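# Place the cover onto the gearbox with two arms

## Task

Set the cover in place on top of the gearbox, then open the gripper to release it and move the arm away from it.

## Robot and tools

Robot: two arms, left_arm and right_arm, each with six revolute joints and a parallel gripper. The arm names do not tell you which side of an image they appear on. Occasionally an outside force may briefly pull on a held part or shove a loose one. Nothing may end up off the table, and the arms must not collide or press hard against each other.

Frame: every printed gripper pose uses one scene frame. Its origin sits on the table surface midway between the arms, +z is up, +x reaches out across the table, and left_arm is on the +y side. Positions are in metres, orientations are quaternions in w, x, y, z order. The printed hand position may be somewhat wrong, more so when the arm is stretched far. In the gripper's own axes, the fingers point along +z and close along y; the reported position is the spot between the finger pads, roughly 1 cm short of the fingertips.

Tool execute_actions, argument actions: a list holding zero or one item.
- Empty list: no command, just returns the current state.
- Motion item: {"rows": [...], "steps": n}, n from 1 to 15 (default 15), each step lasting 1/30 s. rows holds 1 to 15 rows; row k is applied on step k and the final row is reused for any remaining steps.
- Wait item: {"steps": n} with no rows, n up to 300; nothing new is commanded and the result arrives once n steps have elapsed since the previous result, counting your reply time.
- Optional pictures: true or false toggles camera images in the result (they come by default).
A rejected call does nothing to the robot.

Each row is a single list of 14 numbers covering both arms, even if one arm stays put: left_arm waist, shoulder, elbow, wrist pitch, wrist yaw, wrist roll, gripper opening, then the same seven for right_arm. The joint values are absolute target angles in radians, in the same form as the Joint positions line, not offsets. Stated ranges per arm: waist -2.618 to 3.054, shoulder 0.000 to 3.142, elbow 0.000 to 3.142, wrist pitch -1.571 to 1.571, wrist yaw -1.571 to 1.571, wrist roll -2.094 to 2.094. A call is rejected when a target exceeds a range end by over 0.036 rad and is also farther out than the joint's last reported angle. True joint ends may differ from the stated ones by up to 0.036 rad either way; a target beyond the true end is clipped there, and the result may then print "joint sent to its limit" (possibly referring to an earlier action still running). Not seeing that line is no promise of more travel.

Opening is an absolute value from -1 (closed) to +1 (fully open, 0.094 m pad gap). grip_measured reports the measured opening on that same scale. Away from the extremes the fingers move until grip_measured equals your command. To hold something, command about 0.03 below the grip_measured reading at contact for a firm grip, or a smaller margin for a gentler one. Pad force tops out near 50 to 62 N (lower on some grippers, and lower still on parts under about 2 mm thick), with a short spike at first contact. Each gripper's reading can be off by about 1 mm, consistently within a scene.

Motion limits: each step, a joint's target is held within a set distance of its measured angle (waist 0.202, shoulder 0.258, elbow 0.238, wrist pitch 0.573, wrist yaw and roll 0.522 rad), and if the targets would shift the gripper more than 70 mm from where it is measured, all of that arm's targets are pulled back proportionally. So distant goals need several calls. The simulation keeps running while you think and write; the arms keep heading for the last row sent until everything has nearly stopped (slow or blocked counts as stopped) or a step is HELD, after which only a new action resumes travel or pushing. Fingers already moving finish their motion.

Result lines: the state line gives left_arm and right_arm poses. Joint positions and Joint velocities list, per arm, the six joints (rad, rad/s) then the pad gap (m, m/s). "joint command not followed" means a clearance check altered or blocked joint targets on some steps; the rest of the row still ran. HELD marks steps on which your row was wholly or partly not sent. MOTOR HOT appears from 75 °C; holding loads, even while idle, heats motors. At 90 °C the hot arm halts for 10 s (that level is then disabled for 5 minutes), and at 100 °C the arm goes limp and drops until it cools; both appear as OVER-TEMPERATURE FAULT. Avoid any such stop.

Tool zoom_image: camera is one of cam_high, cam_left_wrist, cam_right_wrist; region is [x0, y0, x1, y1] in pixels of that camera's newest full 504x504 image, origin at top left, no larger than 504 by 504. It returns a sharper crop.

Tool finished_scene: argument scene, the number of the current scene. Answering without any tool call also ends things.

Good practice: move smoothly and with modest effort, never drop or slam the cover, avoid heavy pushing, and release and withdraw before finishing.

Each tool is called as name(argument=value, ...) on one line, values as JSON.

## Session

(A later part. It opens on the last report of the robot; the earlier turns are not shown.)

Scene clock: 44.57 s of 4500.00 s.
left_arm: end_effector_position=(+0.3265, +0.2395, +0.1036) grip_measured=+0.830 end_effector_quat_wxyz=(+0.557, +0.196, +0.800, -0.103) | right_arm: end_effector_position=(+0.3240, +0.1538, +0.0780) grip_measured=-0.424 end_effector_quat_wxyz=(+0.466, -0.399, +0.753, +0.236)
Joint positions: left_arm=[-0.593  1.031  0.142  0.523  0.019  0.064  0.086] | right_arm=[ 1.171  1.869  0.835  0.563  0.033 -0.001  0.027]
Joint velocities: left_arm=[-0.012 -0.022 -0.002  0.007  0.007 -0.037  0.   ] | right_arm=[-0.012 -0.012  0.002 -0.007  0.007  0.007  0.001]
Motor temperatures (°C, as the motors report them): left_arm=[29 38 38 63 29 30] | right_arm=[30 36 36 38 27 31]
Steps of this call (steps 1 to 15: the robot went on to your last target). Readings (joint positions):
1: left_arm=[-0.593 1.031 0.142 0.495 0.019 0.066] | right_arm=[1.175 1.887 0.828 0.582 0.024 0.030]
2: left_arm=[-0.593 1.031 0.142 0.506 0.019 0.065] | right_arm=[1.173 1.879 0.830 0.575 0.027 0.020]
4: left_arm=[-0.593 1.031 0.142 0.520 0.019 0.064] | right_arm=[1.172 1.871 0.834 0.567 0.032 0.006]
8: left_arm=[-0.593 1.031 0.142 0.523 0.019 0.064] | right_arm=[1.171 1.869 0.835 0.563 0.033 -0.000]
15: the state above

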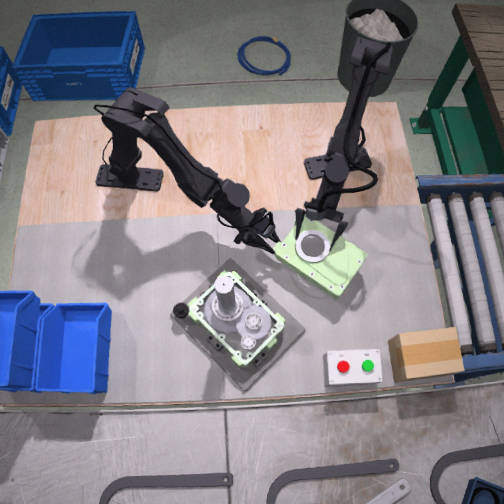

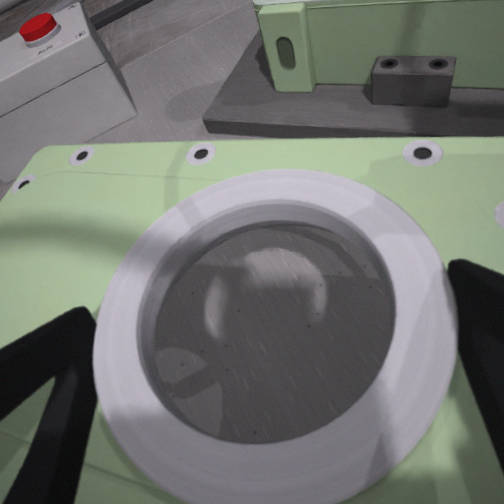

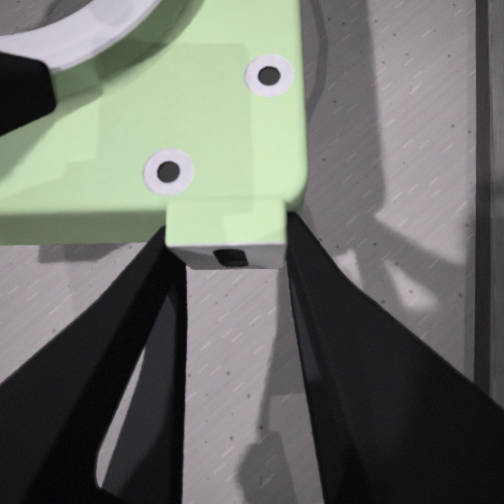

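execute_actions(actions=[{"rows":[[-0.603,0.975,0.2,0.635,0.011,0.125,0.74,1.163,1.80,0.893,0.635,0,-0.022,-0.5],[-0.609,0.969,0.222,0.607,0.007,0.122,0.74,1.158,1.784,0.899,0.613,-0.002,-0.024,-0.5],[-0.615,0.963,0.244,0.579,0.003,0.12,0.74,1.153,1.768,0.905,0.591,-0.004,-0.026,-0.5],[-0.621,0.957,0.266,0.551,-0.001,0.117,0.74,1.147,1.752,0.911,0.569,-0.006,-0.027,-0.5],[-0.627,0.951,0.288,0.522,-0.005,0.115,0.74,1.142,1.736,0.917,0.547,-0.008,-0.029,-0.5],[-0.632,0.945,0.31,0.494,-0.009,0.112,0.74,1.137,1.72,0.922,0.524,-0.011,-0.03,-0.5],[-0.638,0.939,0.333,0.466,-0.013,0.11,0.74,1.132,1.704,0.928,0.502,-0.013,-0.032,-0.5],[-0.644,0.933,0.355,0.438,-0.017,0.107,0.74,1.126,1.688,0.934,0.48,-0.015,-0.034,-0.5]],"steps":15}], pictures=false)

execute_actions(actions=[{"rows":[[-0.65,0.927,0.377,0.41,-0.021,0.105,0.74,1.121,1.672,0.94,0.458,-0.017,-0.035,-0.5],[-0.656,0.921,0.399,0.381,-0.025,0.102,0.74,1.116,1.656,0.946,0.436,-0.019,-0.037,-0.5],[-0.662,0.915,0.421,0.353,-0.029,0.1,0.74,1.111,1.64,0.952,0.414,-0.021,-0.039,-0.5],[-0.668,0.909,0.443,0.325,-0.033,0.097,0.74,1.105,1.624,0.958,0.392,-0.024,-0.04,-0.5],[-0.673,0.903,0.466,0.297,-0.037,0.095,0.74,1.1,1.608,0.963,0.369,-0.026,-0.042,-0.5],[-0.679,0.896,0.488,0.268,-0.041,0.092,0.74,1.095,1.591,0.969,0.347,-0.028,-0.043,-0.5],[-0.685,0.89,0.51,0.24,-0.045,0.09,0.74,1.09,1.575,0.975,0.325,-0.03,-0.045,-0.5]],"steps":15}], pictures=false)

execute_actions(actions=[{"steps":10}])

Scene clock: 52.03 s of 4500.00 s.
left_arm: end_effector_position=(+0.3414, +0.2261, +0.1532) grip_measured=+0.830 end_effector_quat_wxyz=(+0.575, +0.198, +0.787, -0.104) | right_arm: end_effector_position=(+0.3398, +0.1404, +0.1283) grip_measured=-0.424 end_effector_quat_wxyz=(+0.485, -0.397, +0.746, +0.225)
Joint positions: left_arm=[-0.63   0.972  0.305  0.343 -0.014  0.063  0.086] | right_arm=[ 1.126  1.732  0.882  0.409  0.021 -0.044  0.027]
Joint velocities: left_arm=[-0.022 -0.002  0.007 -0.125 -0.037  0.022 -0.001] | right_arm=[ 0.012 -0.012  0.002 -0.066 -0.066  0.022  0.   ]
Motor temperatures (°C, as the motors report them): left_arm=[29 38 40 63 29 31] | right_arm=[30 38 37 40 27 31]
Steps of this call (steps 1 to 15: the robot went on to your last target; steps 16 to 90: nothing new was sent; then 3.97 s passed at rest; steps 91 to 105: all 15 steps of this action). Readings (joint positions):
91: left_arm=[-0.593 1.030 0.142 0.522 0.019 0.063] | right_arm=[1.171 1.868 0.835 0.562 0.033 -0.001]
92: left_arm=[-0.594 1.025 0.145 0.513 0.019 0.061] | right_arm=[1.171 1.864 0.836 0.556 0.032 -0.002]
94: left_arm=[-0.601 1.014 0.167 0.474 0.015 0.055] | right_arm=[1.167 1.847 0.841 0.526 0.030 -0.002]
98: left_arm=[-0.620 0.996 0.246 0.384 0.001 0.053] | right_arm=[1.145 1.787 0.858 0.459 0.023 -0.007]
105: the state above

Scene clock: 52.53 s of 4500.00 s.
left_arm: end_effector_position=(+0.3436, +0.2148, +0.1928) grip_measured=+0.830 end_effector_quat_wxyz=(+0.572, +0.198, +0.788, -0.110) | right_arm: end_effector_position=(+0.3415, +0.1286, +0.1689) grip_measured=-0.424 end_effector_quat_wxyz=(+0.490, -0.395, +0.743, +0.229)
Joint positions: left_arm=[-0.673  0.931  0.459  0.146 -0.045  0.04   0.086] | right_arm=[ 1.099  1.617  0.925  0.263 -0.005 -0.053  0.027]
Joint velocities: left_arm=[-0.017  0.002 -0.007 -0.11   0.007 -0.037  0.   ] | right_arm=[-0.022 -0.002 -0.012 -0.081  0.007  0.007 -0.001]
Motor temperatures (°C, as the motors report them): left_arm=[29 38 40 63 29 31] | right_arm=[30 39 37 40 27 31]
Steps of this call (steps 1 to 15: all 15 steps of this action). Readings (joint positions):
1: left_arm=[-0.632 0.972 0.307 0.334 -0.014 0.062] | right_arm=[1.126 1.732 0.882 0.402 0.019 -0.044]
2: left_arm=[-0.636 0.972 0.313 0.316 -0.016 0.059] | right_arm=[1.126 1.730 0.882 0.392 0.016 -0.041]
4: left_arm=[-0.646 0.972 0.339 0.265 -0.019 0.049] | right_arm=[1.123 1.716 0.883 0.362 0.010 -0.033]
8: left_arm=[-0.666 0.957 0.413 0.172 -0.030 0.032] | right_arm=[1.109 1.660 0.901 0.291 -0.003 -0.028]
15: the state above

Scene clock: 52.87 s of 4500.00 s.
left_arm: end_effector_position=(+0.3418, +0.2142, +0.1888) grip_measured=+0.830 end_effector_quat_wxyz=(+0.565, +0.196, +0.794, -0.113) | right_arm: end_effector_position=(+0.3393, +0.1281, +0.1652) grip_measured=-0.424 end_effector_quat_wxyz=(+0.481, -0.396, +0.747, +0.231)
Joint positions: left_arm=[-0.677  0.931  0.459  0.129 -0.045  0.029  0.086] | right_arm=[ 1.099  1.617  0.925  0.247 -0.013 -0.047  0.027]
Joint velocities: left_arm=[-0.002 -0.012 -0.017 -0.037 -0.066  0.022 -0.001] | right_arm=[-0.002  0.012 -0.002  0.022 -0.095 -0.037 -0.   ]
Motor temperatures (°C, as the motors report them): left_arm=[29 38 40 63 29 31] | right_arm=[30 39 37 40 27 31]
Steps of this call (steps 1 to 10: the robot went on to your last target). Readings (joint positions):
1: left_arm=[-0.674 0.931 0.459 0.141 -0.045 0.039] | right_arm=[1.099 1.617 0.925 0.258 -0.007 -0.053]
2: left_arm=[-0.675 0.931 0.459 0.136 -0.045 0.036] | right_arm=[1.099 1.617 0.925 0.253 -0.009 -0.051]
4: left_arm=[-0.676 0.931 0.459 0.132 -0.045 0.032] | right_arm=[1.099 1.617 0.925 0.249 -0.012 -0.049]
8: left_arm=[-0.676 0.931 0.459 0.129 -0.045 0.029] | right_arm=[1.099 1.617 0.925 0.247 -0.013 -0.047]
10: the state above

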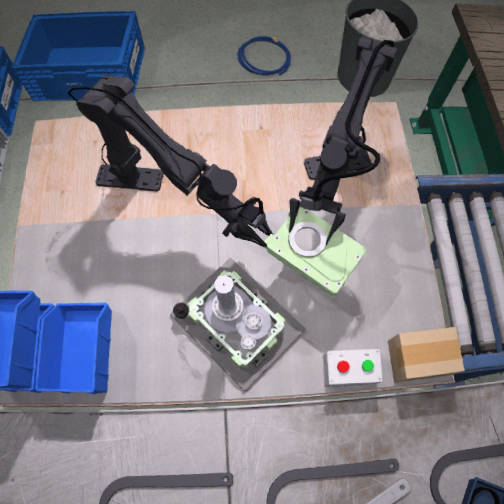

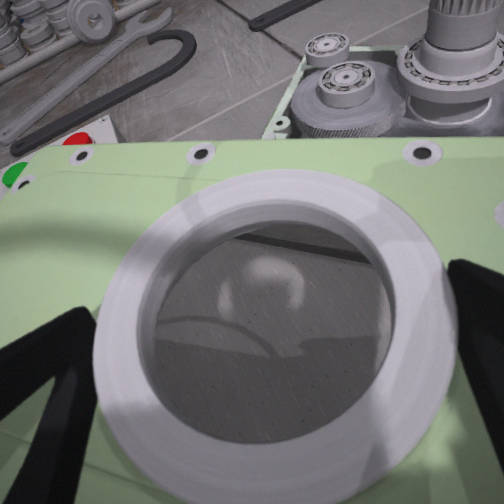

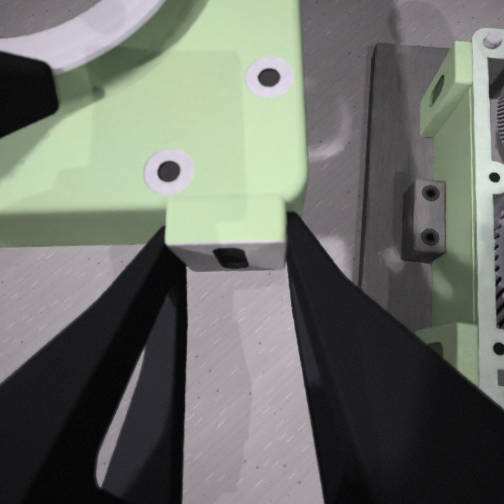

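execute_actions(actions=[{"rows":[[-0.689,0.898,0.533,0.222,-0.047,0.088,0.74,1.085,1.567,0.988,0.302,-0.034,-0.046,-0.5],[-0.693,0.906,0.557,0.204,-0.049,0.087,0.74,1.079,1.558,1.0,0.28,-0.037,-0.047,-0.5],[-0.696,0.914,0.58,0.186,-0.051,0.085,0.74,1.074,1.55,1.013,0.257,-0.041,-0.048,-0.5],[-0.7,0.922,0.604,0.168,-0.053,0.084,0.74,1.068,1.541,1.026,0.234,-0.045,-0.049,-0.5],[-0.704,0.93,0.627,0.15,-0.055,0.082,0.74,1.063,1.533,1.038,0.212,-0.048,-0.05,-0.5],[-0.708,0.938,0.651,0.132,-0.057,0.08,0.74,1.057,1.525,1.051,0.189,-0.052,-0.051,-0.5],[-0.712,0.946,0.674,0.114,-0.059,0.079,0.74,1.052,1.516,1.064,0.166,-0.056,-0.052,-0.5],[-0.715,0.954,0.698,0.096,-0.061,0.077,0.74,1.046,1.508,1.076,0.144,-0.059,-0.053,-0.5],[-0.719,0.962,0.721,0.078,-0.063,0.076,0.74,1.041,1.499,1.089,0.121,-0.063,-0.054,-0.5],[-0.723,0.97,0.745,0.06,-0.065,0.074,0.74,1.035,1.491,1.102,0.098,-0.067,-0.055,-0.5],[-0.727,0.978,0.768,0.042,-0.067,0.072,0.74,1.03,1.483,1.114,0.076,-0.07,-0.056,-0.5],[-0.731,0.986,0.792,0.024,-0.069,0.071,0.74,1.024,1.474,1.127,0.053,-0.074,-0.057,-0.5],[-0.734,0.994,0.815,0.006,-0.071,0.069,0.74,1.019,1.466,1.14,0.03,-0.078,-0.058,-0.5],[-0.738,1.002,0.839,-0.012,-0.073,0.068,0.74,1.013,1.457,1.152,0.008,-0.081,-0.059,-0.5],[-0.742,1.01,0.862,-0.03,-0.075,0.066,0.74,1.008,1.449,1.165,-0.015,-0.085,-0.06,-0.5]],"steps":15}], pictures=false)

execute_actions(actions=[{"rows":[[-0.745,1.022,0.891,-0.047,-0.076,0.065,0.74,1.001,1.447,1.186,-0.038,-0.089,-0.062,-0.5],[-0.748,1.034,0.92,-0.065,-0.078,0.065,0.74,0.995,1.446,1.207,-0.06,-0.094,-0.065,-0.5],[-0.752,1.046,0.949,-0.082,-0.079,0.064,0.74,0.988,1.444,1.228,-0.083,-0.098,-0.067,-0.5],[-0.755,1.058,0.978,-0.099,-0.08,0.064,0.74,0.982,1.442,1.248,-0.106,-0.102,-0.069,-0.5],[-0.758,1.07,1.007,-0.117,-0.082,0.063,0.74,0.975,1.441,1.269,-0.128,-0.107,-0.072,-0.5],[-0.761,1.082,1.036,-0.134,-0.083,0.063,0.74,0.969,1.439,1.29,-0.151,-0.111,-0.074,-0.5],[-0.764,1.094,1.065,-0.151,-0.084,0.062,0.74,0.962,1.437,1.311,-0.174,-0.115,-0.076,-0.5],[-0.768,1.106,1.095,-0.169,-0.086,0.062,0.74,0.956,1.436,1.332,-0.196,-0.12,-0.079,-0.5],[-0.771,1.118,1.124,-0.186,-0.087,0.061,0.74,0.949,1.434,1.353,-0.219,-0.124,-0.081,-0.5],[-0.774,1.13,1.153,-0.203,-0.088,0.061,0.74,0.943,1.432,1.374,-0.242,-0.128,-0.083,-0.5],[-0.777,1.142,1.182,-0.221,-0.09,0.06,0.74,0.936,1.431,1.395,-0.264,-0.133,-0.086,-0.5],[-0.78,1.154,1.211,-0.238,-0.091,0.06,0.74,0.93,1.429,1.415,-0.287,-0.137,-0.088,-0.5],[-0.784,1.166,1.24,-0.255,-0.092,0.059,0.74,0.923,1.427,1.436,-0.31,-0.141,-0.09,-0.5],[-0.787,1.178,1.269,-0.273,-0.094,0.059,0.74,0.917,1.426,1.457,-0.332,-0.146,-0.093,-0.5],[-0.79,1.19,1.298,-0.29,-0.095,0.058,0.74,0.91,1.424,1.478,-0.355,-0.15,-0.095,-0.5]],"steps":15}], pictures=false)

execute_actions(actions=[{"steps":20}])

Scene clock: 56.33 s of 4500.00 s.
left_arm: end_effector_position=(+0.3595, +0.1930, +0.2549) grip_measured=+0.830 end_effector_quat_wxyz=(+0.564, +0.203, +0.792, -0.114) | right_arm: end_effector_position=(+0.3556, +0.1074, +0.2304) grip_measured=-0.424 end_effector_quat_wxyz=(+0.486, -0.385, +0.751, +0.230)
Joint positions: left_arm=[-0.72   1.018  0.762 -0.09  -0.075  0.025  0.086] | right_arm=[ 1.028  1.512  1.086 -0.011 -0.059 -0.059  0.027]
Joint velocities: left_arm=[-0.12   0.237  0.706 -0.447 -0.095 -0.066  0.001] | right_arm=[-0.159 -0.227  0.369 -0.608 -0.022 -0.066 -0.001]
Motor temperatures (°C, as the motors report them): left_arm=[29 38 41 63 29 31] | right_arm=[30 39 38 40 27 31]
Steps of this call (steps 1 to 30: the robot went on to your last target; steps 31 to 89: nothing new was sent; steps 90 to 104: all 15 steps of this action). Readings (joint positions):
90: left_arm=[-0.677 0.931 0.461 0.125 -0.045 0.028] | right_arm=[1.099 1.617 0.925 0.245 -0.014 -0.046]
91: left_arm=[-0.679 0.931 0.468 0.113 -0.046 0.028] | right_arm=[1.099 1.617 0.929 0.238 -0.016 -0.044]
93: left_arm=[-0.681 0.937 0.496 0.075 -0.053 0.026] | right_arm=[1.094 1.615 0.946 0.211 -0.023 -0.040]
97: left_arm=[-0.693 0.967 0.586 0.010 -0.062 0.023] | right_arm=[1.071 1.584 0.992 0.135 -0.039 -0.039]
104: the state above

Scene clock: 56.83 s of 4500.00 s.
left_arm: end_effector_position=(+0.3815, +0.1623, +0.3359) grip_measured=+0.830 end_effector_quat_wxyz=(+0.559, +0.216, +0.792, -0.119) | right_arm: end_effector_position=(+0.3753, +0.0773, +0.3109) grip_measured=-0.424 end_effector_quat_wxyz=(+0.485, -0.373, +0.759, +0.223)
Joint positions: left_arm=[-0.768  1.196  1.188 -0.347 -0.096  0.021  0.086] | right_arm=[ 0.93   1.478  1.384 -0.356 -0.122 -0.086  0.027]
Joint velocities: left_arm=[-0.125  0.354  0.862 -0.52  -0.066 -0.066 -0.   ] | right_arm=[-0.183 -0.017  0.608 -0.681 -0.095 -0.081 -0.001]
Motor temperatures (°C, as the motors report them): left_arm=[29 38 41 63 29 31] | right_arm=[30 39 38 41 27 31]
Steps of this call (steps 1 to 15: all 15 steps of this action). Readings (joint positions):
1: left_arm=[-0.725 1.027 0.786 -0.106 -0.077 0.025] | right_arm=[1.023 1.505 1.101 -0.034 -0.062 -0.061]
2: left_arm=[-0.728 1.038 0.812 -0.124 -0.078 0.024] | right_arm=[1.018 1.500 1.117 -0.058 -0.065 -0.062]
4: left_arm=[-0.734 1.061 0.867 -0.160 -0.083 0.024] | right_arm=[1.005 1.495 1.155 -0.105 -0.073 -0.064]
8: left_arm=[-0.744 1.112 0.981 -0.231 -0.089 0.023] | right_arm=[0.976 1.491 1.236 -0.198 -0.093 -0.070]
15: the state above

Scene clock: 57.50 s of 4500.00 s.
left_arm: end_effector_position=(+0.3798, +0.1548, +0.3436) grip_measured=+0.830 end_effector_quat_wxyz=(+0.552, +0.216, +0.795, -0.130) | right_arm: end_effector_position=(+0.3718, +0.0689, +0.3205) grip_measured=-0.424 end_effector_quat_wxyz=(+0.477, -0.374, +0.764, +0.220)
Joint positions: left_arm=[-0.783  1.219  1.244 -0.393 -0.09  -0.001  0.086] | right_arm=[ 0.919  1.464  1.427 -0.431 -0.131 -0.089  0.027]
Joint velocities: left_arm=[-0.012  0.017 -0.012 -0.022 -0.051 -0.022  0.001] | right_arm=[-0.002 -0.027 -0.012 -0.081  0.066  0.037 -0.   ]
Motor temperatures (°C, as the motors report them): left_arm=[29 38 41 63 29 31] | right_arm=[30 39 38 41 27 31]
Steps of this call (steps 1 to 20: the robot went on to your last target). Readings (joint positions):
1: left_arm=[-0.771 1.206 1.212 -0.358 -0.096 0.021] | right_arm=[0.925 1.475 1.401 -0.373 -0.124 -0.089]
2: left_arm=[-0.774 1.212 1.228 -0.360 -0.096 0.021] | right_arm=[0.921 1.472 1.413 -0.383 -0.124 -0.092]
4: left_arm=[-0.778 1.214 1.242 -0.363 -0.096 0.021] | right_arm=[0.919 1.465 1.425 -0.395 -0.124 -0.099]
8: left_arm=[-0.781 1.216 1.244 -0.380 -0.095 0.012] | right_arm=[0.919 1.464 1.427 -0.414 -0.128 -0.098]
20: the state above

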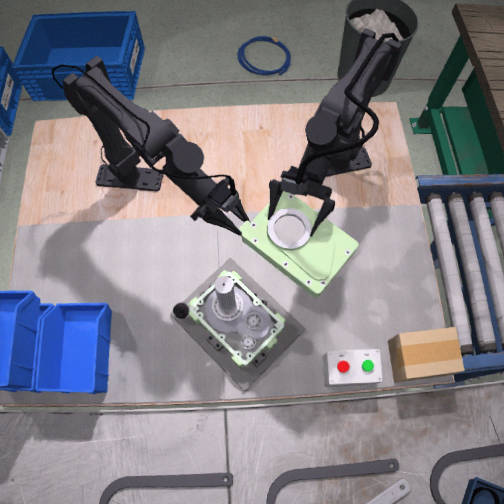

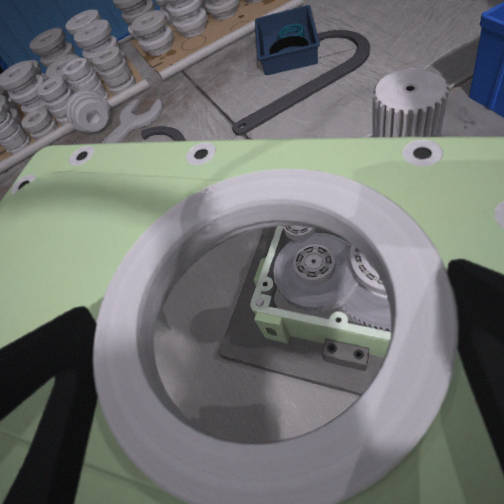

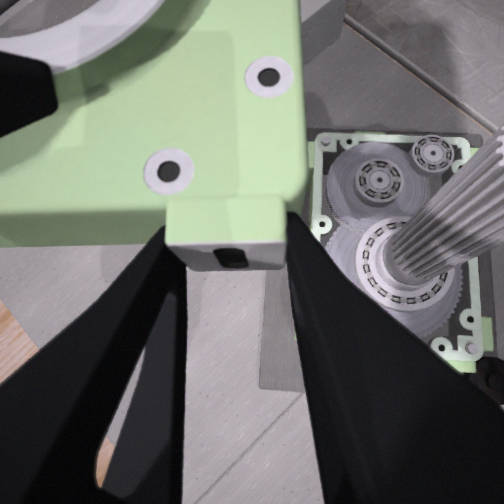

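execute_actions(actions=[{"rows":[[-0.796,1.209,1.313,-0.28,-0.099,0.059,0.74,0.892,1.423,1.477,-0.358,-0.164,-0.102,-0.5],[-0.801,1.228,1.328,-0.272,-0.102,0.058,0.74,0.875,1.422,1.476,-0.36,-0.178,-0.11,-0.5],[-0.807,1.247,1.343,-0.265,-0.106,0.057,0.74,0.857,1.421,1.475,-0.363,-0.192,-0.117,-0.5],[-0.813,1.266,1.358,-0.26,-0.109,0.056,0.74,0.84,1.42,1.474,-0.366,-0.206,-0.124,-0.5],[-0.819,1.285,1.373,-0.255,-0.113,0.055,0.74,0.822,1.419,1.473,-0.368,-0.22,-0.132,-0.5],[-0.824,1.304,1.388,-0.25,-0.116,0.053,0.74,0.804,1.418,1.472,-0.371,-0.234,-0.139,-0.5],[-0.83,1.323,1.403,-0.245,-0.12,0.052,0.74,0.787,1.417,1.471,-0.374,-0.248,-0.146,-0.5],[-0.836,1.342,1.418,-0.24,-0.123,0.05,0.74,0.769,1.416,1.47,-0.376,-0.262,-0.154,-0.5],[-0.842,1.361,1.433,-0.235,-0.127,0.049,0.74,0.752,1.415,1.47,-0.379,-0.276,-0.161,-0.5],[-0.847,1.38,1.448,-0.23,-0.13,0.047,0.74,0.734,1.414,1.469,-0.382,-0.29,-0.168,-0.5],[-0.853,1.399,1.463,-0.225,-0.134,0.046,0.74,0.716,1.413,1.468,-0.384,-0.304,-0.176,-0.5],[-0.859,1.418,1.478,-0.22,-0.137,0.044,0.74,0.699,1.412,1.467,-0.387,-0.318,-0.183,-0.5],[-0.865,1.437,1.493,-0.215,-0.141,0.043,0.74,0.681,1.411,1.466,-0.39,-0.332,-0.19,-0.5],[-0.87,1.456,1.508,-0.21,-0.144,0.041,0.74,0.664,1.41,1.465,-0.392,-0.346,-0.198,-0.5],[-0.876,1.475,1.523,-0.205,-0.148,0.04,0.74,0.646,1.41,1.465,-0.395,-0.36,-0.205,-0.5]],"steps":15}], pictures=false)

execute_actions(actions=[{"steps":15}])

Scene clock: 60.20 s of 4500.00 s.
left_arm: end_effector_position=(+0.4223, +0.0941, +0.3387) grip_measured=+0.830 end_effector_quat_wxyz=(+0.543, +0.229, +0.796, -0.136) | right_arm: end_effector_position=(+0.4132, +0.0089, +0.3144) grip_measured=-0.424 end_effector_quat_wxyz=(+0.470, -0.358, +0.778, +0.214)
Joint positions: left_arm=[-0.853  1.48   1.439 -0.344 -0.127 -0.017  0.086] | right_arm=[ 0.693  1.464  1.427 -0.474 -0.302 -0.17   0.027]
Joint velocities: left_arm=[-0.139  0.54   0.442  0.125  0.022 -0.066  0.003] | right_arm=[-0.505  0.012  0.002 -0.154 -0.447 -0.3   -0.   ]
Motor temperatures (°C, as the motors report them): left_arm=[29 38 42 63 29 31] | right_arm=[30 39 38 41 27 31]
Steps of this call (steps 1 to 15: the robot went on to your last target; steps 16 to 66: nothing new was sent; steps 67 to 81: all 15 steps of this action). Readings (joint positions):
67: left_arm=[-0.784 1.220 1.245 -0.393 -0.090 -0.001] | right_arm=[0.917 1.464 1.427 -0.432 -0.133 -0.089]
68: left_arm=[-0.785 1.225 1.250 -0.395 -0.092 -0.002] | right_arm=[0.912 1.464 1.427 -0.433 -0.139 -0.090]
70: left_arm=[-0.793 1.251 1.274 -0.398 -0.099 -0.003] | right_arm=[0.890 1.464 1.427 -0.434 -0.160 -0.095]
74: left_arm=[-0.814 1.337 1.336 -0.381 -0.111 -0.005] | right_arm=[0.819 1.464 1.427 -0.444 -0.211 -0.117]
81: the state above

Scene clock: 60.70 s of 4500.00 s.
left_arm: end_effector_position=(+0.4288, +0.0822, +0.3359) grip_measured=+0.830 end_effector_quat_wxyz=(+0.544, +0.230, +0.794, -0.141) | right_arm: end_effector_position=(+0.4188, -0.0028, +0.3123) grip_measured=-0.424 end_effector_quat_wxyz=(+0.469, -0.359, +0.780, +0.208)
Joint positions: left_arm=[-0.865  1.521  1.462 -0.321 -0.13  -0.023  0.086] | right_arm=[ 0.654  1.464  1.427 -0.488 -0.326 -0.196  0.027]
Joint velocities: left_arm=[-0.012  0.007  0.002 -0.066 -0.037 -0.007 -0.   ] | right_arm=[ 0.012 -0.017  0.007  0.007 -0.11   0.051  0.   ]
Motor temperatures (°C, as the motors report them): left_arm=[29 38 42 63 29 31] | right_arm=[30 39 38 41 27 31]
Steps of this call (steps 1 to 15: the robot went on to your last target). Readings (joint positions):
1: left_arm=[-0.858 1.496 1.451 -0.338 -0.129 -0.018] | right_arm=[0.677 1.464 1.427 -0.477 -0.313 -0.177]
2: left_arm=[-0.861 1.509 1.458 -0.329 -0.130 -0.019] | right_arm=[0.666 1.464 1.427 -0.480 -0.319 -0.184]
4: left_arm=[-0.864 1.520 1.462 -0.320 -0.130 -0.021] | right_arm=[0.655 1.464 1.427 -0.485 -0.324 -0.192]
8: left_arm=[-0.865 1.521 1.462 -0.321 -0.130 -0.023] | right_arm=[0.654 1.464 1.427 -0.488 -0.326 -0.196]
15: the state above

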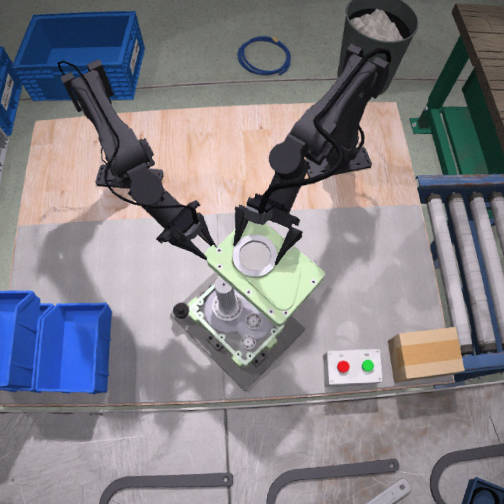

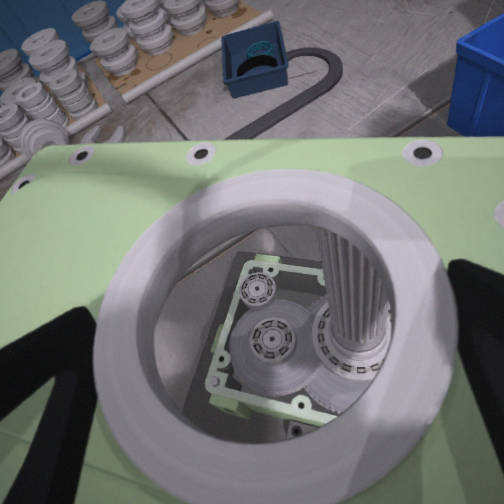

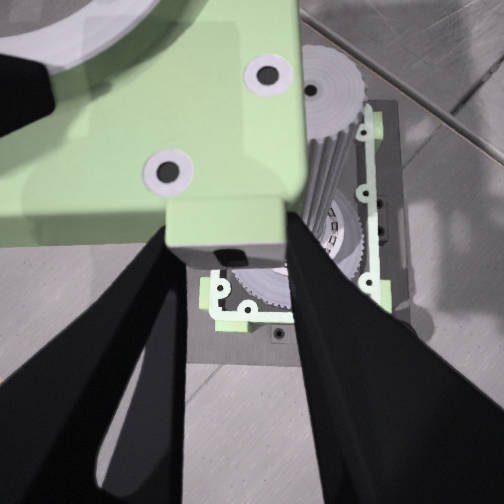

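execute_actions(actions=[{"rows":[[-0.88,1.48,1.547,-0.208,-0.152,0.039,0.74,0.635,1.40,1.48,-0.395,-0.372,-0.214,-0.5],[-0.883,1.495,1.571,-0.21,-0.155,0.038,0.74,0.618,1.40,1.488,-0.399,-0.387,-0.222,-0.5],[-0.887,1.515,1.594,-0.213,-0.158,0.037,0.74,0.6,1.405,1.494,-0.403,-0.402,-0.231,-0.5],[-0.891,1.535,1.618,-0.216,-0.161,0.037,0.74,0.583,1.41,1.499,-0.407,-0.417,-0.24,-0.5],[-0.895,1.556,1.642,-0.218,-0.164,0.036,0.74,0.565,1.415,1.504,-0.411,-0.431,-0.248,-0.5],[-0.898,1.576,1.666,-0.221,-0.167,0.035,0.74,0.547,1.42,1.509,-0.415,-0.446,-0.257,-0.5],[-0.902,1.597,1.69,-0.224,-0.17,0.034,0.74,0.53,1.425,1.514,-0.419,-0.461,-0.266,-0.5],[-0.906,1.617,1.713,-0.226,-0.173,0.033,0.74,0.512,1.43,1.519,-0.423,-0.475,-0.274,-0.5],[-0.91,1.637,1.737,-0.229,-0.176,0.032,0.74,0.495,1.435,1.524,-0.427,-0.49,-0.283,-0.5],[-0.913,1.658,1.761,-0.232,-0.179,0.031,0.74,0.477,1.44,1.529,-0.431,-0.505,-0.292,-0.5],[-0.917,1.678,1.785,-0.234,-0.182,0.03,0.74,0.459,1.445,1.534,-0.435,-0.519,-0.3,-0.5],[-0.921,1.699,1.809,-0.237,-0.185,0.03,0.74,0.442,1.45,1.54,-0.439,-0.534,-0.309,-0.5],[-0.925,1.719,1.832,-0.24,-0.188,0.029,0.74,0.424,1.455,1.545,-0.443,-0.549,-0.318,-0.5],[-0.928,1.74,1.856,-0.242,-0.192,0.028,0.74,0.407,1.46,1.55,-0.447,-0.563,-0.326,-0.5],[-0.932,1.76,1.88,-0.245,-0.195,0.027,0.74,0.389,1.465,1.555,-0.45,-0.578,-0.335,-0.5]],"steps":15}], pictures=false)

execute_actions(actions=[{"steps":18}])

Scene clock: 62.87 s of 4500.00 s.
left_arm: end_effector_position=(+0.4617, +0.0210, +0.3607) grip_measured=+0.830 end_effector_quat_wxyz=(+0.560, +0.240, +0.778, -0.153) | right_arm: end_effector_position=(+0.4509, -0.0653, +0.3368) grip_measured=-0.424 end_effector_quat_wxyz=(+0.501, -0.350, +0.767, +0.197)
Joint positions: left_arm=[-0.924  1.766  1.783 -0.353 -0.159 -0.023  0.086] | right_arm=[ 0.436  1.471  1.487 -0.513 -0.49  -0.302  0.027]
Joint velocities: left_arm=[-0.139  0.603  0.686  0.022 -0.11  -0.022 -0.   ] | right_arm=[-0.481  0.134  0.159 -0.051 -0.432 -0.256  0.   ]
Motor temperatures (°C, as the motors report them): left_arm=[29 39 43 63 29 31] | right_arm=[30 39 38 41 27 31]
Steps of this call (steps 1 to 15: the robot went on to your last target; steps 16 to 50: nothing new was sent; steps 51 to 65: all 15 steps of this action). Readings (joint positions):
51: left_arm=[-0.865 1.521 1.466 -0.324 -0.130 -0.023] | right_arm=[0.653 1.463 1.427 -0.488 -0.328 -0.197]
52: left_arm=[-0.867 1.524 1.475 -0.332 -0.131 -0.024] | right_arm=[0.649 1.462 1.427 -0.488 -0.335 -0.198]
54: left_arm=[-0.874 1.543 1.510 -0.351 -0.138 -0.026] | right_arm=[0.630 1.460 1.431 -0.487 -0.358 -0.203]
58: left_arm=[-0.891 1.619 1.613 -0.355 -0.150 -0.025] | right_arm=[0.562 1.460 1.455 -0.487 -0.407 -0.236]
65: the state above

Scene clock: 63.47 s of 4500.00 s.
left_arm: end_effector_position=(+0.4679, +0.0105, +0.3535) grip_measured=+0.830 end_effector_quat_wxyz=(+0.556, +0.241, +0.780, -0.153) | right_arm: end_effector_position=(+0.4568, -0.0754, +0.3297) grip_measured=-0.424 end_effector_quat_wxyz=(+0.493, -0.351, +0.771, +0.197)
Joint positions: left_arm=[-0.932  1.812  1.819 -0.353 -0.164 -0.028  0.086] | right_arm=[ 0.399  1.489  1.494 -0.53  -0.52  -0.33   0.027]
Joint velocities: left_arm=[-0.017 -0.007 -0.002 -0.037 -0.007 -0.051  0.001] | right_arm=[-0.022 -0.012  0.007 -0.007 -0.066  0.037  0.001]
Motor temperatures (°C, as the motors report them): left_arm=[29 40 43 63 29 31] | right_arm=[30 39 39 41 27 31]
Steps of this call (steps 1 to 18: the robot went on to your last target). Readings (joint positions):
1: left_arm=[-0.927 1.784 1.802 -0.351 -0.160 -0.023] | right_arm=[0.420 1.475 1.491 -0.516 -0.501 -0.311]
2: left_arm=[-0.930 1.797 1.813 -0.347 -0.161 -0.023] | right_arm=[0.410 1.478 1.493 -0.518 -0.507 -0.319]
4: left_arm=[-0.932 1.810 1.819 -0.344 -0.161 -0.024] | right_arm=[0.400 1.483 1.494 -0.526 -0.513 -0.327]
8: left_arm=[-0.932 1.812 1.819 -0.353 -0.164 -0.027] | right_arm=[0.399 1.489 1.494 -0.530 -0.520 -0.329]
18: the state above

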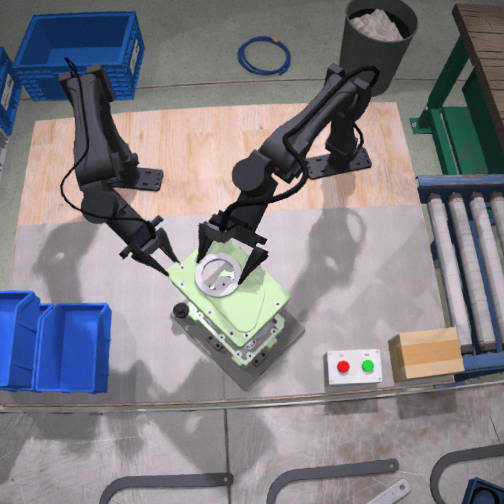

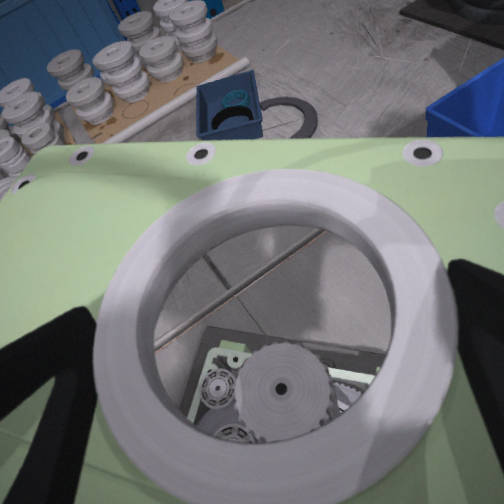

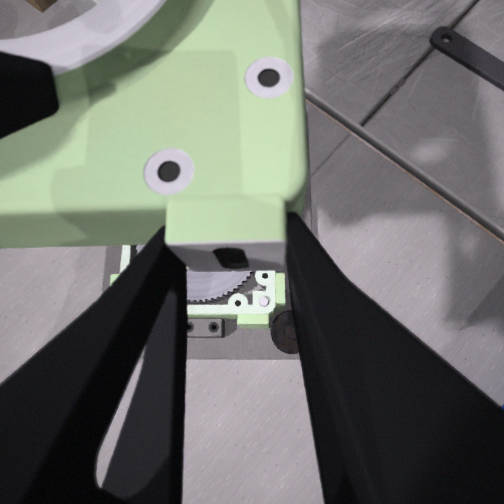

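execute_actions(actions=[{"rows":[[-0.93,1.758,1.84,-0.23,-0.195,0.027,0.74,0.389,1.465,1.52,-0.435,-0.578,-0.335,-0.5],[-0.929,1.757,1.825,-0.22,-0.195,0.027,0.74,0.389,1.465,1.505,-0.425,-0.578,-0.335,-0.5],[-0.928,1.756,1.811,-0.211,-0.195,0.027,0.74,0.389,1.466,1.493,-0.415,-0.578,-0.335,-0.5],[-0.927,1.755,1.797,-0.202,-0.195,0.027,0.74,0.389,1.466,1.481,-0.405,-0.578,-0.335,-0.5],[-0.926,1.754,1.783,-0.193,-0.195,0.027,0.74,0.389,1.467,1.469,-0.395,-0.578,-0.335,-0.5],[-0.925,1.753,1.769,-0.184,-0.195,0.027,0.74,0.389,1.467,1.456,-0.385,-0.578,-0.335,-0.5],[-0.924,1.752,1.755,-0.174,-0.195,0.027,0.74,0.389,1.468,1.444,-0.374,-0.578,-0.335,-0.5],[-0.923,1.751,1.741,-0.163,-0.195,0.027,0.74,0.389,1.468,1.431,-0.363,-0.578,-0.335,-0.5],[-0.922,1.75,1.727,-0.152,-0.195,0.027,0.74,0.389,1.469,1.418,-0.352,-0.578,-0.335,-0.5],[-0.921,1.749,1.713,-0.141,-0.195,0.027,0.74,0.389,1.469,1.405,-0.341,-0.578,-0.335,-0.5],[-0.92,1.747,1.699,-0.128,-0.195,0.027,0.74,0.389,1.47,1.392,-0.33,-0.578,-0.335,-0.5],[-0.92,1.745,1.685,-0.115,-0.195,0.027,0.74,0.389,1.47,1.38,-0.32,-0.578,-0.335,-0.5]],"steps":15}], pictures=false)

execute_actions(actions=[{"steps":15}])

Scene clock: 66.17 s of 4500.00 s.
left_arm: end_effector_position=(+0.4682, +0.0109, +0.3084) grip_measured=+0.830 end_effector_quat_wxyz=(+0.538, +0.240, +0.794, -0.148) | right_arm: end_effector_position=(+0.4575, -0.0744, +0.2837) grip_measured=-0.424 end_effector_quat_wxyz=(+0.467, -0.350, +0.786, +0.204)
Joint positions: left_arm=[-0.932  1.804  1.671 -0.261 -0.167 -0.043  0.086] | right_arm=[ 0.399  1.499  1.364 -0.454 -0.526 -0.33   0.027]
Joint velocities: left_arm=[-0.007 -0.002 -0.159  0.022  0.022 -0.066  0.   ] | right_arm=[-0.002  0.066 -0.12   0.051 -0.066 -0.022  0.001]
Motor temperatures (°C, as the motors report them): left_arm=[29 41 43 63 29 31] | right_arm=[30 38 39 42 28 31]
Steps of this call (steps 1 to 15: the robot went on to your last target; steps 16 to 66: nothing new was sent; steps 67 to 81: all 15 steps of this action). Readings (joint positions):
67: left_arm=[-0.932 1.812 1.819 -0.353 -0.164 -0.028] | right_arm=[0.399 1.489 1.494 -0.530 -0.520 -0.330]
68: left_arm=[-0.932 1.812 1.819 -0.353 -0.164 -0.028] | right_arm=[0.399 1.489 1.494 -0.530 -0.520 -0.330]
70: left_arm=[-0.932 1.809 1.809 -0.341 -0.165 -0.029] | right_arm=[0.399 1.489 1.489 -0.524 -0.520 -0.331]
74: left_arm=[-0.932 1.804 1.760 -0.306 -0.170 -0.029] | right_arm=[0.399 1.489 1.447 -0.491 -0.523 -0.333]
81: the state above

Scene clock: 66.67 s of 4500.00 s.
left_arm: end_effector_position=(+0.4703, +0.0117, +0.3100) grip_measured=+0.830 end_effector_quat_wxyz=(+0.543, +0.237, +0.792, -0.148) | right_arm: end_effector_position=(+0.4604, -0.0737, +0.2857) grip_measured=-0.424 end_effector_quat_wxyz=(+0.475, -0.351, +0.781, +0.204)
Joint positions: left_arm=[-0.93   1.804  1.666 -0.244 -0.171 -0.043  0.086] | right_arm=[ 0.398  1.502  1.36  -0.429 -0.529 -0.33   0.027]
Joint velocities: left_arm=[-0.017  0.002 -0.012 -0.037  0.022 -0.022 -0.   ] | right_arm=[-0.037  0.002 -0.002 -0.066  0.037 -0.051 -0.001]
Motor temperatures (°C, as the motors report them): left_arm=[29 42 43 63 29 31] | right_arm=[30 38 39 42 28 31]
Steps of this call (steps 1 to 15: the robot went on to your last target). Readings (joint positions):
1: left_arm=[-0.932 1.804 1.668 -0.261 -0.167 -0.046] | right_arm=[0.399 1.501 1.362 -0.453 -0.528 -0.329]
2: left_arm=[-0.932 1.804 1.666 -0.260 -0.167 -0.048] | right_arm=[0.399 1.502 1.360 -0.452 -0.529 -0.329]
4: left_arm=[-0.932 1.804 1.666 -0.256 -0.169 -0.048] | right_arm=[0.399 1.502 1.360 -0.446 -0.529 -0.329]
8: left_arm=[-0.930 1.804 1.666 -0.246 -0.171 -0.045] | right_arm=[0.399 1.502 1.360 -0.431 -0.529 -0.330]
15: the state above

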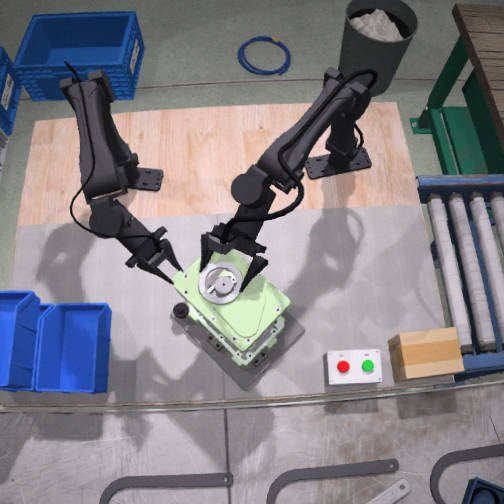

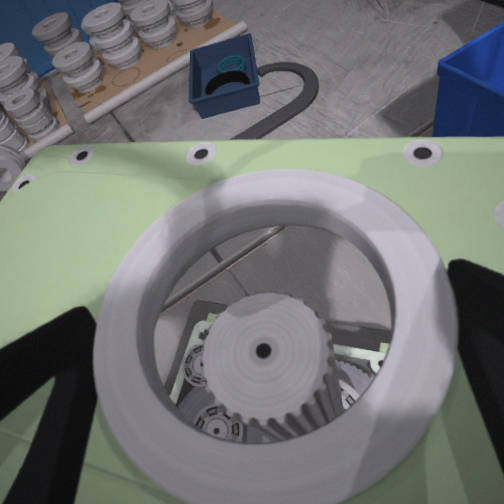

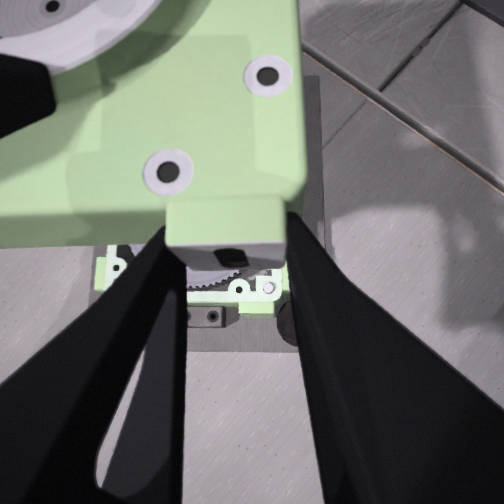

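execute_actions(actions=[{"rows":[[-0.918,1.745,1.675,-0.1,-0.195,0.03,0.74,0.398,1.471,1.371,-0.305,-0.575,-0.335,-0.5],[-0.916,1.745,1.664,-0.088,-0.195,0.032,0.74,0.405,1.472,1.361,-0.293,-0.575,-0.335,-0.5],[-0.914,1.745,1.653,-0.076,-0.195,0.035,0.74,0.409,1.472,1.351,-0.281,-0.575,-0.335,-0.5],[-0.912,1.745,1.642,-0.064,-0.195,0.035,0.74,0.412,1.473,1.341,-0.269,-0.575,-0.335,-0.5],[-0.912,1.745,1.631,-0.052,-0.195,0.035,0.74,0.412,1.473,1.331,-0.257,-0.575,-0.335,-0.5],[-0.912,1.745,1.62,-0.04,-0.195,0.035,0.74,0.412,1.474,1.321,-0.245,-0.575,-0.335,-0.5],[-0.912,1.745,1.609,-0.028,-0.195,0.035,0.74,0.412,1.474,1.311,-0.233,-0.575,-0.335,-0.5],[-0.912,1.745,1.598,-0.016,-0.195,0.035,0.74,0.412,1.475,1.301,-0.221,-0.575,-0.335,-0.5],[-0.912,1.745,1.587,-0.004,-0.195,0.035,0.74,0.412,1.475,1.291,-0.209,-0.575,-0.335,-0.5],[-0.912,1.745,1.576,0.008,-0.195,0.035,0.74,0.412,1.476,1.281,-0.197,-0.575,-0.335,-0.5],[-0.912,1.745,1.566,0.02,-0.195,0.035,0.74,0.412,1.477,1.271,-0.185,-0.575,-0.335,-0.5],[-0.912,1.745,1.556,0.03,-0.195,0.035,0.74,0.412,1.478,1.261,-0.175,-0.575,-0.335,-0.5],[-0.912,1.745,1.546,0.035,-0.195,0.035,0.74,0.412,1.478,1.252,-0.17,-0.575,-0.335,-0.5]],"steps":15}], pictures=false)

execute_actions(actions=[{"steps":15}])

Scene clock: 69.63 s of 4500.00 s.
left_arm: end_effector_position=(+0.4719, +0.0131, +0.2804) grip_measured=+0.830 end_effector_quat_wxyz=(+0.545, +0.239, +0.790, -0.146) | right_arm: end_effector_position=(+0.4617, -0.0723, +0.2557) grip_measured=-0.424 end_effector_quat_wxyz=(+0.476, -0.352, +0.780, +0.203)
Joint positions: left_arm=[-0.925  1.798  1.538 -0.116 -0.167 -0.034  0.086] | right_arm=[ 0.402  1.503  1.241 -0.306 -0.526 -0.331  0.027]
Joint velocities: left_arm=[ 0.002 -0.012 -0.144  0.051  0.022 -0.007  0.001] | right_arm=[ 0.017  0.007 -0.11   0.051 -0.022  0.022 -0.   ]
Motor temperatures (°C, as the motors report them): left_arm=[29 44 43 64 29 31] | right_arm=[30 38 39 42 28 31]
Steps of this call (steps 1 to 15: the robot went on to your last target; steps 16 to 74: nothing new was sent; steps 75 to 89: all 15 steps of this action). Readings (joint positions):
75: left_arm=[-0.930 1.804 1.666 -0.242 -0.171 -0.043] | right_arm=[0.398 1.502 1.360 -0.428 -0.529 -0.330]
76: left_arm=[-0.930 1.804 1.664 -0.238 -0.172 -0.042] | right_arm=[0.398 1.502 1.359 -0.424 -0.529 -0.330]
78: left_arm=[-0.927 1.801 1.651 -0.219 -0.172 -0.038] | right_arm=[0.399 1.502 1.349 -0.405 -0.529 -0.331]
82: left_arm=[-0.925 1.798 1.609 -0.179 -0.172 -0.033] | right_arm=[0.402 1.502 1.310 -0.362 -0.527 -0.331]
89: the state above

Scene clock: 70.13 s of 4500.00 s.
left_arm: end_effector_position=(+0.4737, +0.0138, +0.2813) grip_measured=+0.830 end_effector_quat_wxyz=(+0.550, +0.237, +0.787, -0.146) | right_arm: end_effector_position=(+0.4640, -0.0713, +0.2572) grip_measured=-0.424 end_effector_quat_wxyz=(+0.483, -0.353, +0.776, +0.201)
Joint positions: left_arm=[-0.922  1.798  1.531 -0.099 -0.169 -0.032  0.086] | right_arm=[ 0.403  1.505  1.236 -0.282 -0.525 -0.331  0.027]
Joint velocities: left_arm=[-0.012 -0.012 -0.017  0.007 -0.007 -0.007 -0.   ] | right_arm=[-0.002  0.007 -0.012  0.037  0.007 -0.007  0.   ]
Motor temperatures (°C, as the motors report them): left_arm=[29 44 43 64 29 31] | right_arm=[30 38 39 42 28 31]
Steps of this call (steps 1 to 15: the robot went on to your last target). Readings (joint positions):
1: left_arm=[-0.925 1.798 1.534 -0.114 -0.167 -0.035] | right_arm=[0.402 1.504 1.238 -0.303 -0.526 -0.331]
2: left_arm=[-0.925 1.798 1.532 -0.112 -0.167 -0.035] | right_arm=[0.403 1.505 1.236 -0.301 -0.526 -0.331]
4: left_arm=[-0.924 1.798 1.531 -0.109 -0.168 -0.035] | right_arm=[0.403 1.505 1.236 -0.296 -0.526 -0.331]
8: left_arm=[-0.923 1.798 1.531 -0.100 -0.169 -0.034] | right_arm=[0.403 1.505 1.236 -0.284 -0.525 -0.331]
15: the state above

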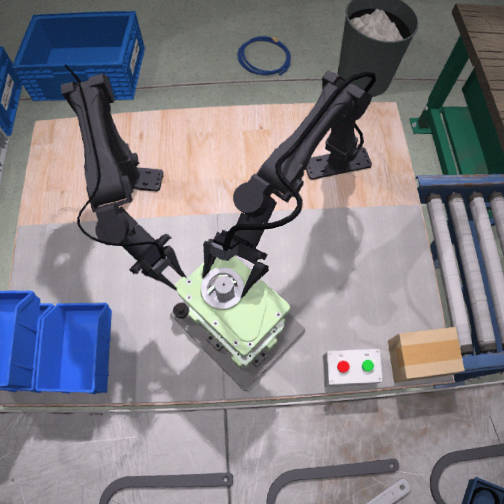

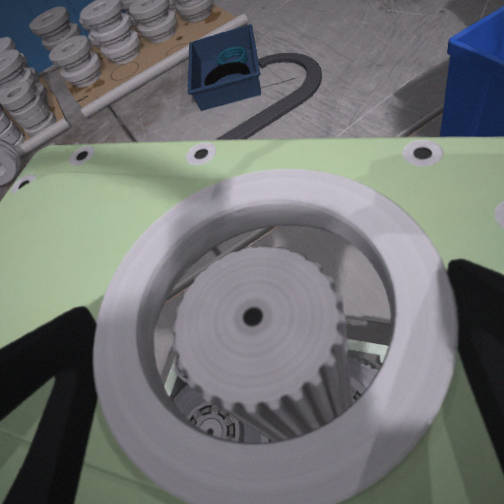

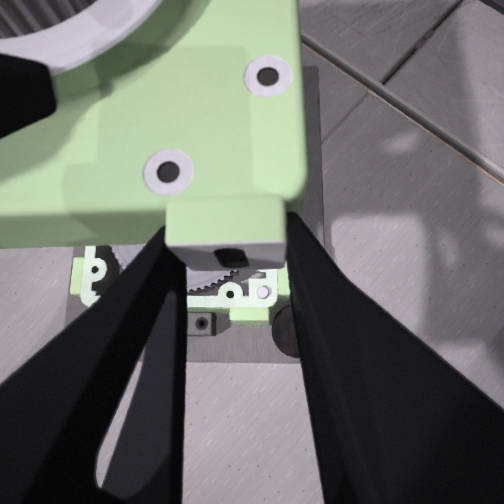

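execute_actions(actions=[{"rows":[[-0.908,1.747,1.54,0.045,-0.195,0.035,0.74,0.414,1.48,1.246,-0.16,-0.575,-0.335,-0.5],[-0.904,1.749,1.533,0.057,-0.195,0.035,0.74,0.416,1.483,1.239,-0.148,-0.575,-0.335,-0.5],[-0.9,1.751,1.523,0.069,-0.195,0.035,0.74,0.417,1.485,1.23,-0.136,-0.575,-0.335,-0.5],[-0.9,1.752,1.513,0.081,-0.195,0.035,0.74,0.417,1.488,1.22,-0.124,-0.575,-0.335,-0.5],[-0.9,1.754,1.503,0.093,-0.195,0.035,0.74,0.417,1.49,1.21,-0.112,-0.575,-0.335,-0.5],[-0.9,1.755,1.493,0.105,-0.195,0.035,0.74,0.417,1.492,1.2,-0.1,-0.575,-0.335,-0.5],[-0.9,1.757,1.482,0.117,-0.195,0.035,0.74,0.417,1.494,1.19,-0.088,-0.575,-0.335,-0.5],[-0.9,1.758,1.472,0.129,-0.195,0.035,0.74,0.417,1.496,1.18,-0.076,-0.575,-0.335,-0.5],[-0.9,1.76,1.461,0.141,-0.195,0.035,0.74,0.417,1.498,1.17,-0.064,-0.575,-0.335,-0.5],[-0.9,1.761,1.451,0.153,-0.195,0.035,0.74,0.417,1.5,1.16,-0.052,-0.575,-0.335,-0.5],[-0.9,1.763,1.44,0.165,-0.195,0.035,0.74,0.417,1.503,1.15,-0.04,-0.575,-0.335,-0.5],[-0.9,1.764,1.43,0.177,-0.195,0.035,0.74,0.417,1.505,1.14,-0.028,-0.575,-0.335,-0.5],[-0.9,1.766,1.42,0.185,-0.195,0.035,0.74,0.417,1.507,1.13,-0.018,-0.575,-0.335,-0.5],[-0.9,1.768,1.409,0.19,-0.195,0.035,0.74,0.417,1.509,1.121,-0.01,-0.575,-0.335,-0.5]],"steps":15}], pictures=false)

execute_actions(actions=[{"steps":15}])

Scene clock: 72.50 s of 4500.00 s.
left_arm: end_effector_position=(+0.4740, +0.0183, +0.2471) grip_measured=+0.830 end_effector_quat_wxyz=(+0.548, +0.237, +0.789, -0.143) | right_arm: end_effector_position=(+0.4646, -0.0671, +0.2219) grip_measured=-0.424 end_effector_quat_wxyz=(+0.480, -0.355, +0.776, +0.204)
Joint positions: left_arm=[-0.915  1.801  1.405  0.026 -0.166 -0.027  0.086] | right_arm=[ 0.412  1.528  1.12  -0.145 -0.525 -0.328  0.027]
Joint velocities: left_arm=[ 0.017  0.061 -0.208  0.154 -0.037 -0.095 -0.   ] | right_arm=[-0.002  0.081 -0.232  0.227  0.022 -0.022 -0.   ]
Motor temperatures (°C, as the motors report them): left_arm=[29 45 43 64 29 31] | right_arm=[30 38 38 43 28 31]
Steps of this call (steps 1 to 15: the robot went on to your last target; steps 16 to 56: nothing new was sent; steps 57 to 71: all 15 steps of this action). Readings (joint positions):
57: left_arm=[-0.922 1.798 1.531 -0.098 -0.169 -0.032] | right_arm=[0.403 1.505 1.236 -0.281 -0.525 -0.331]
58: left_arm=[-0.921 1.798 1.530 -0.095 -0.169 -0.032] | right_arm=[0.403 1.505 1.236 -0.279 -0.525 -0.331]
60: left_arm=[-0.919 1.798 1.520 -0.077 -0.167 -0.029] | right_arm=[0.404 1.505 1.227 -0.260 -0.523 -0.332]
64: left_arm=[-0.917 1.798 1.482 -0.034 -0.165 -0.025] | right_arm=[0.405 1.508 1.191 -0.216 -0.521 -0.332]
71: the state above

Scene clock: 73.00 s of 4500.00 s.
left_arm: end_effector_position=(+0.4760, +0.0184, +0.2425) grip_measured=+0.830 end_effector_quat_wxyz=(+0.550, +0.235, +0.788, -0.144) | right_arm: end_effector_position=(+0.4669, -0.0666, +0.2179) grip_measured=-0.424 end_effector_quat_wxyz=(+0.483, -0.355, +0.774, +0.204)
Joint positions: left_arm=[-0.913  1.809  1.392  0.05  -0.165 -0.029  0.086] | right_arm=[ 0.412  1.538  1.107 -0.116 -0.524 -0.327  0.027]
Joint velocities: left_arm=[ 0.022  0.007 -0.012  0.051 -0.022  0.037  0.   ] | right_arm=[ 0.002  0.002 -0.012 -0.066 -0.066  0.007  0.   ]
Motor temperatures (°C, as the motors report them): left_arm=[29 45 42 64 29 31] | right_arm=[30 38 38 43 28 31]
Steps of this call (steps 1 to 15: the robot went on to your last target). Readings (joint positions):
1: left_arm=[-0.915 1.804 1.399 0.030 -0.166 -0.029] | right_arm=[0.412 1.531 1.114 -0.141 -0.525 -0.327]
2: left_arm=[-0.915 1.806 1.396 0.033 -0.165 -0.030] | right_arm=[0.412 1.534 1.110 -0.138 -0.525 -0.327]
4: left_arm=[-0.915 1.809 1.393 0.037 -0.165 -0.032] | right_arm=[0.412 1.538 1.107 -0.134 -0.525 -0.327]
8: left_arm=[-0.913 1.809 1.392 0.045 -0.165 -0.032] | right_arm=[0.412 1.538 1.107 -0.122 -0.525 -0.327]
15: the state above

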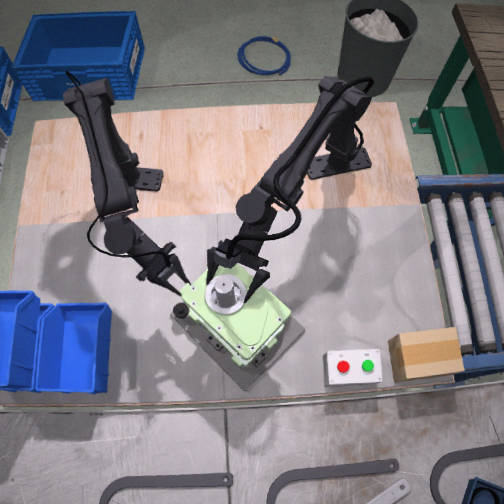

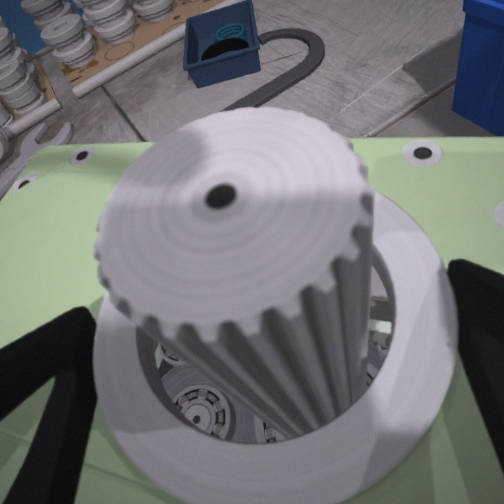

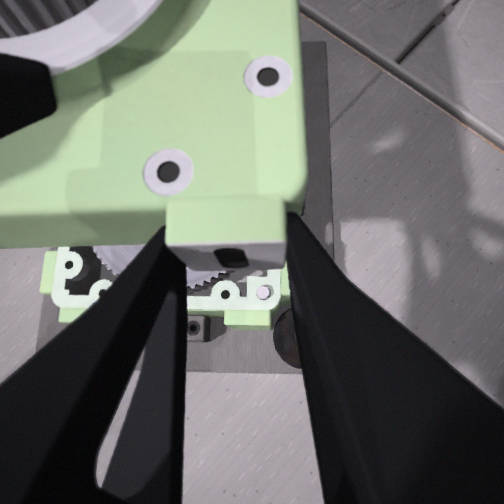

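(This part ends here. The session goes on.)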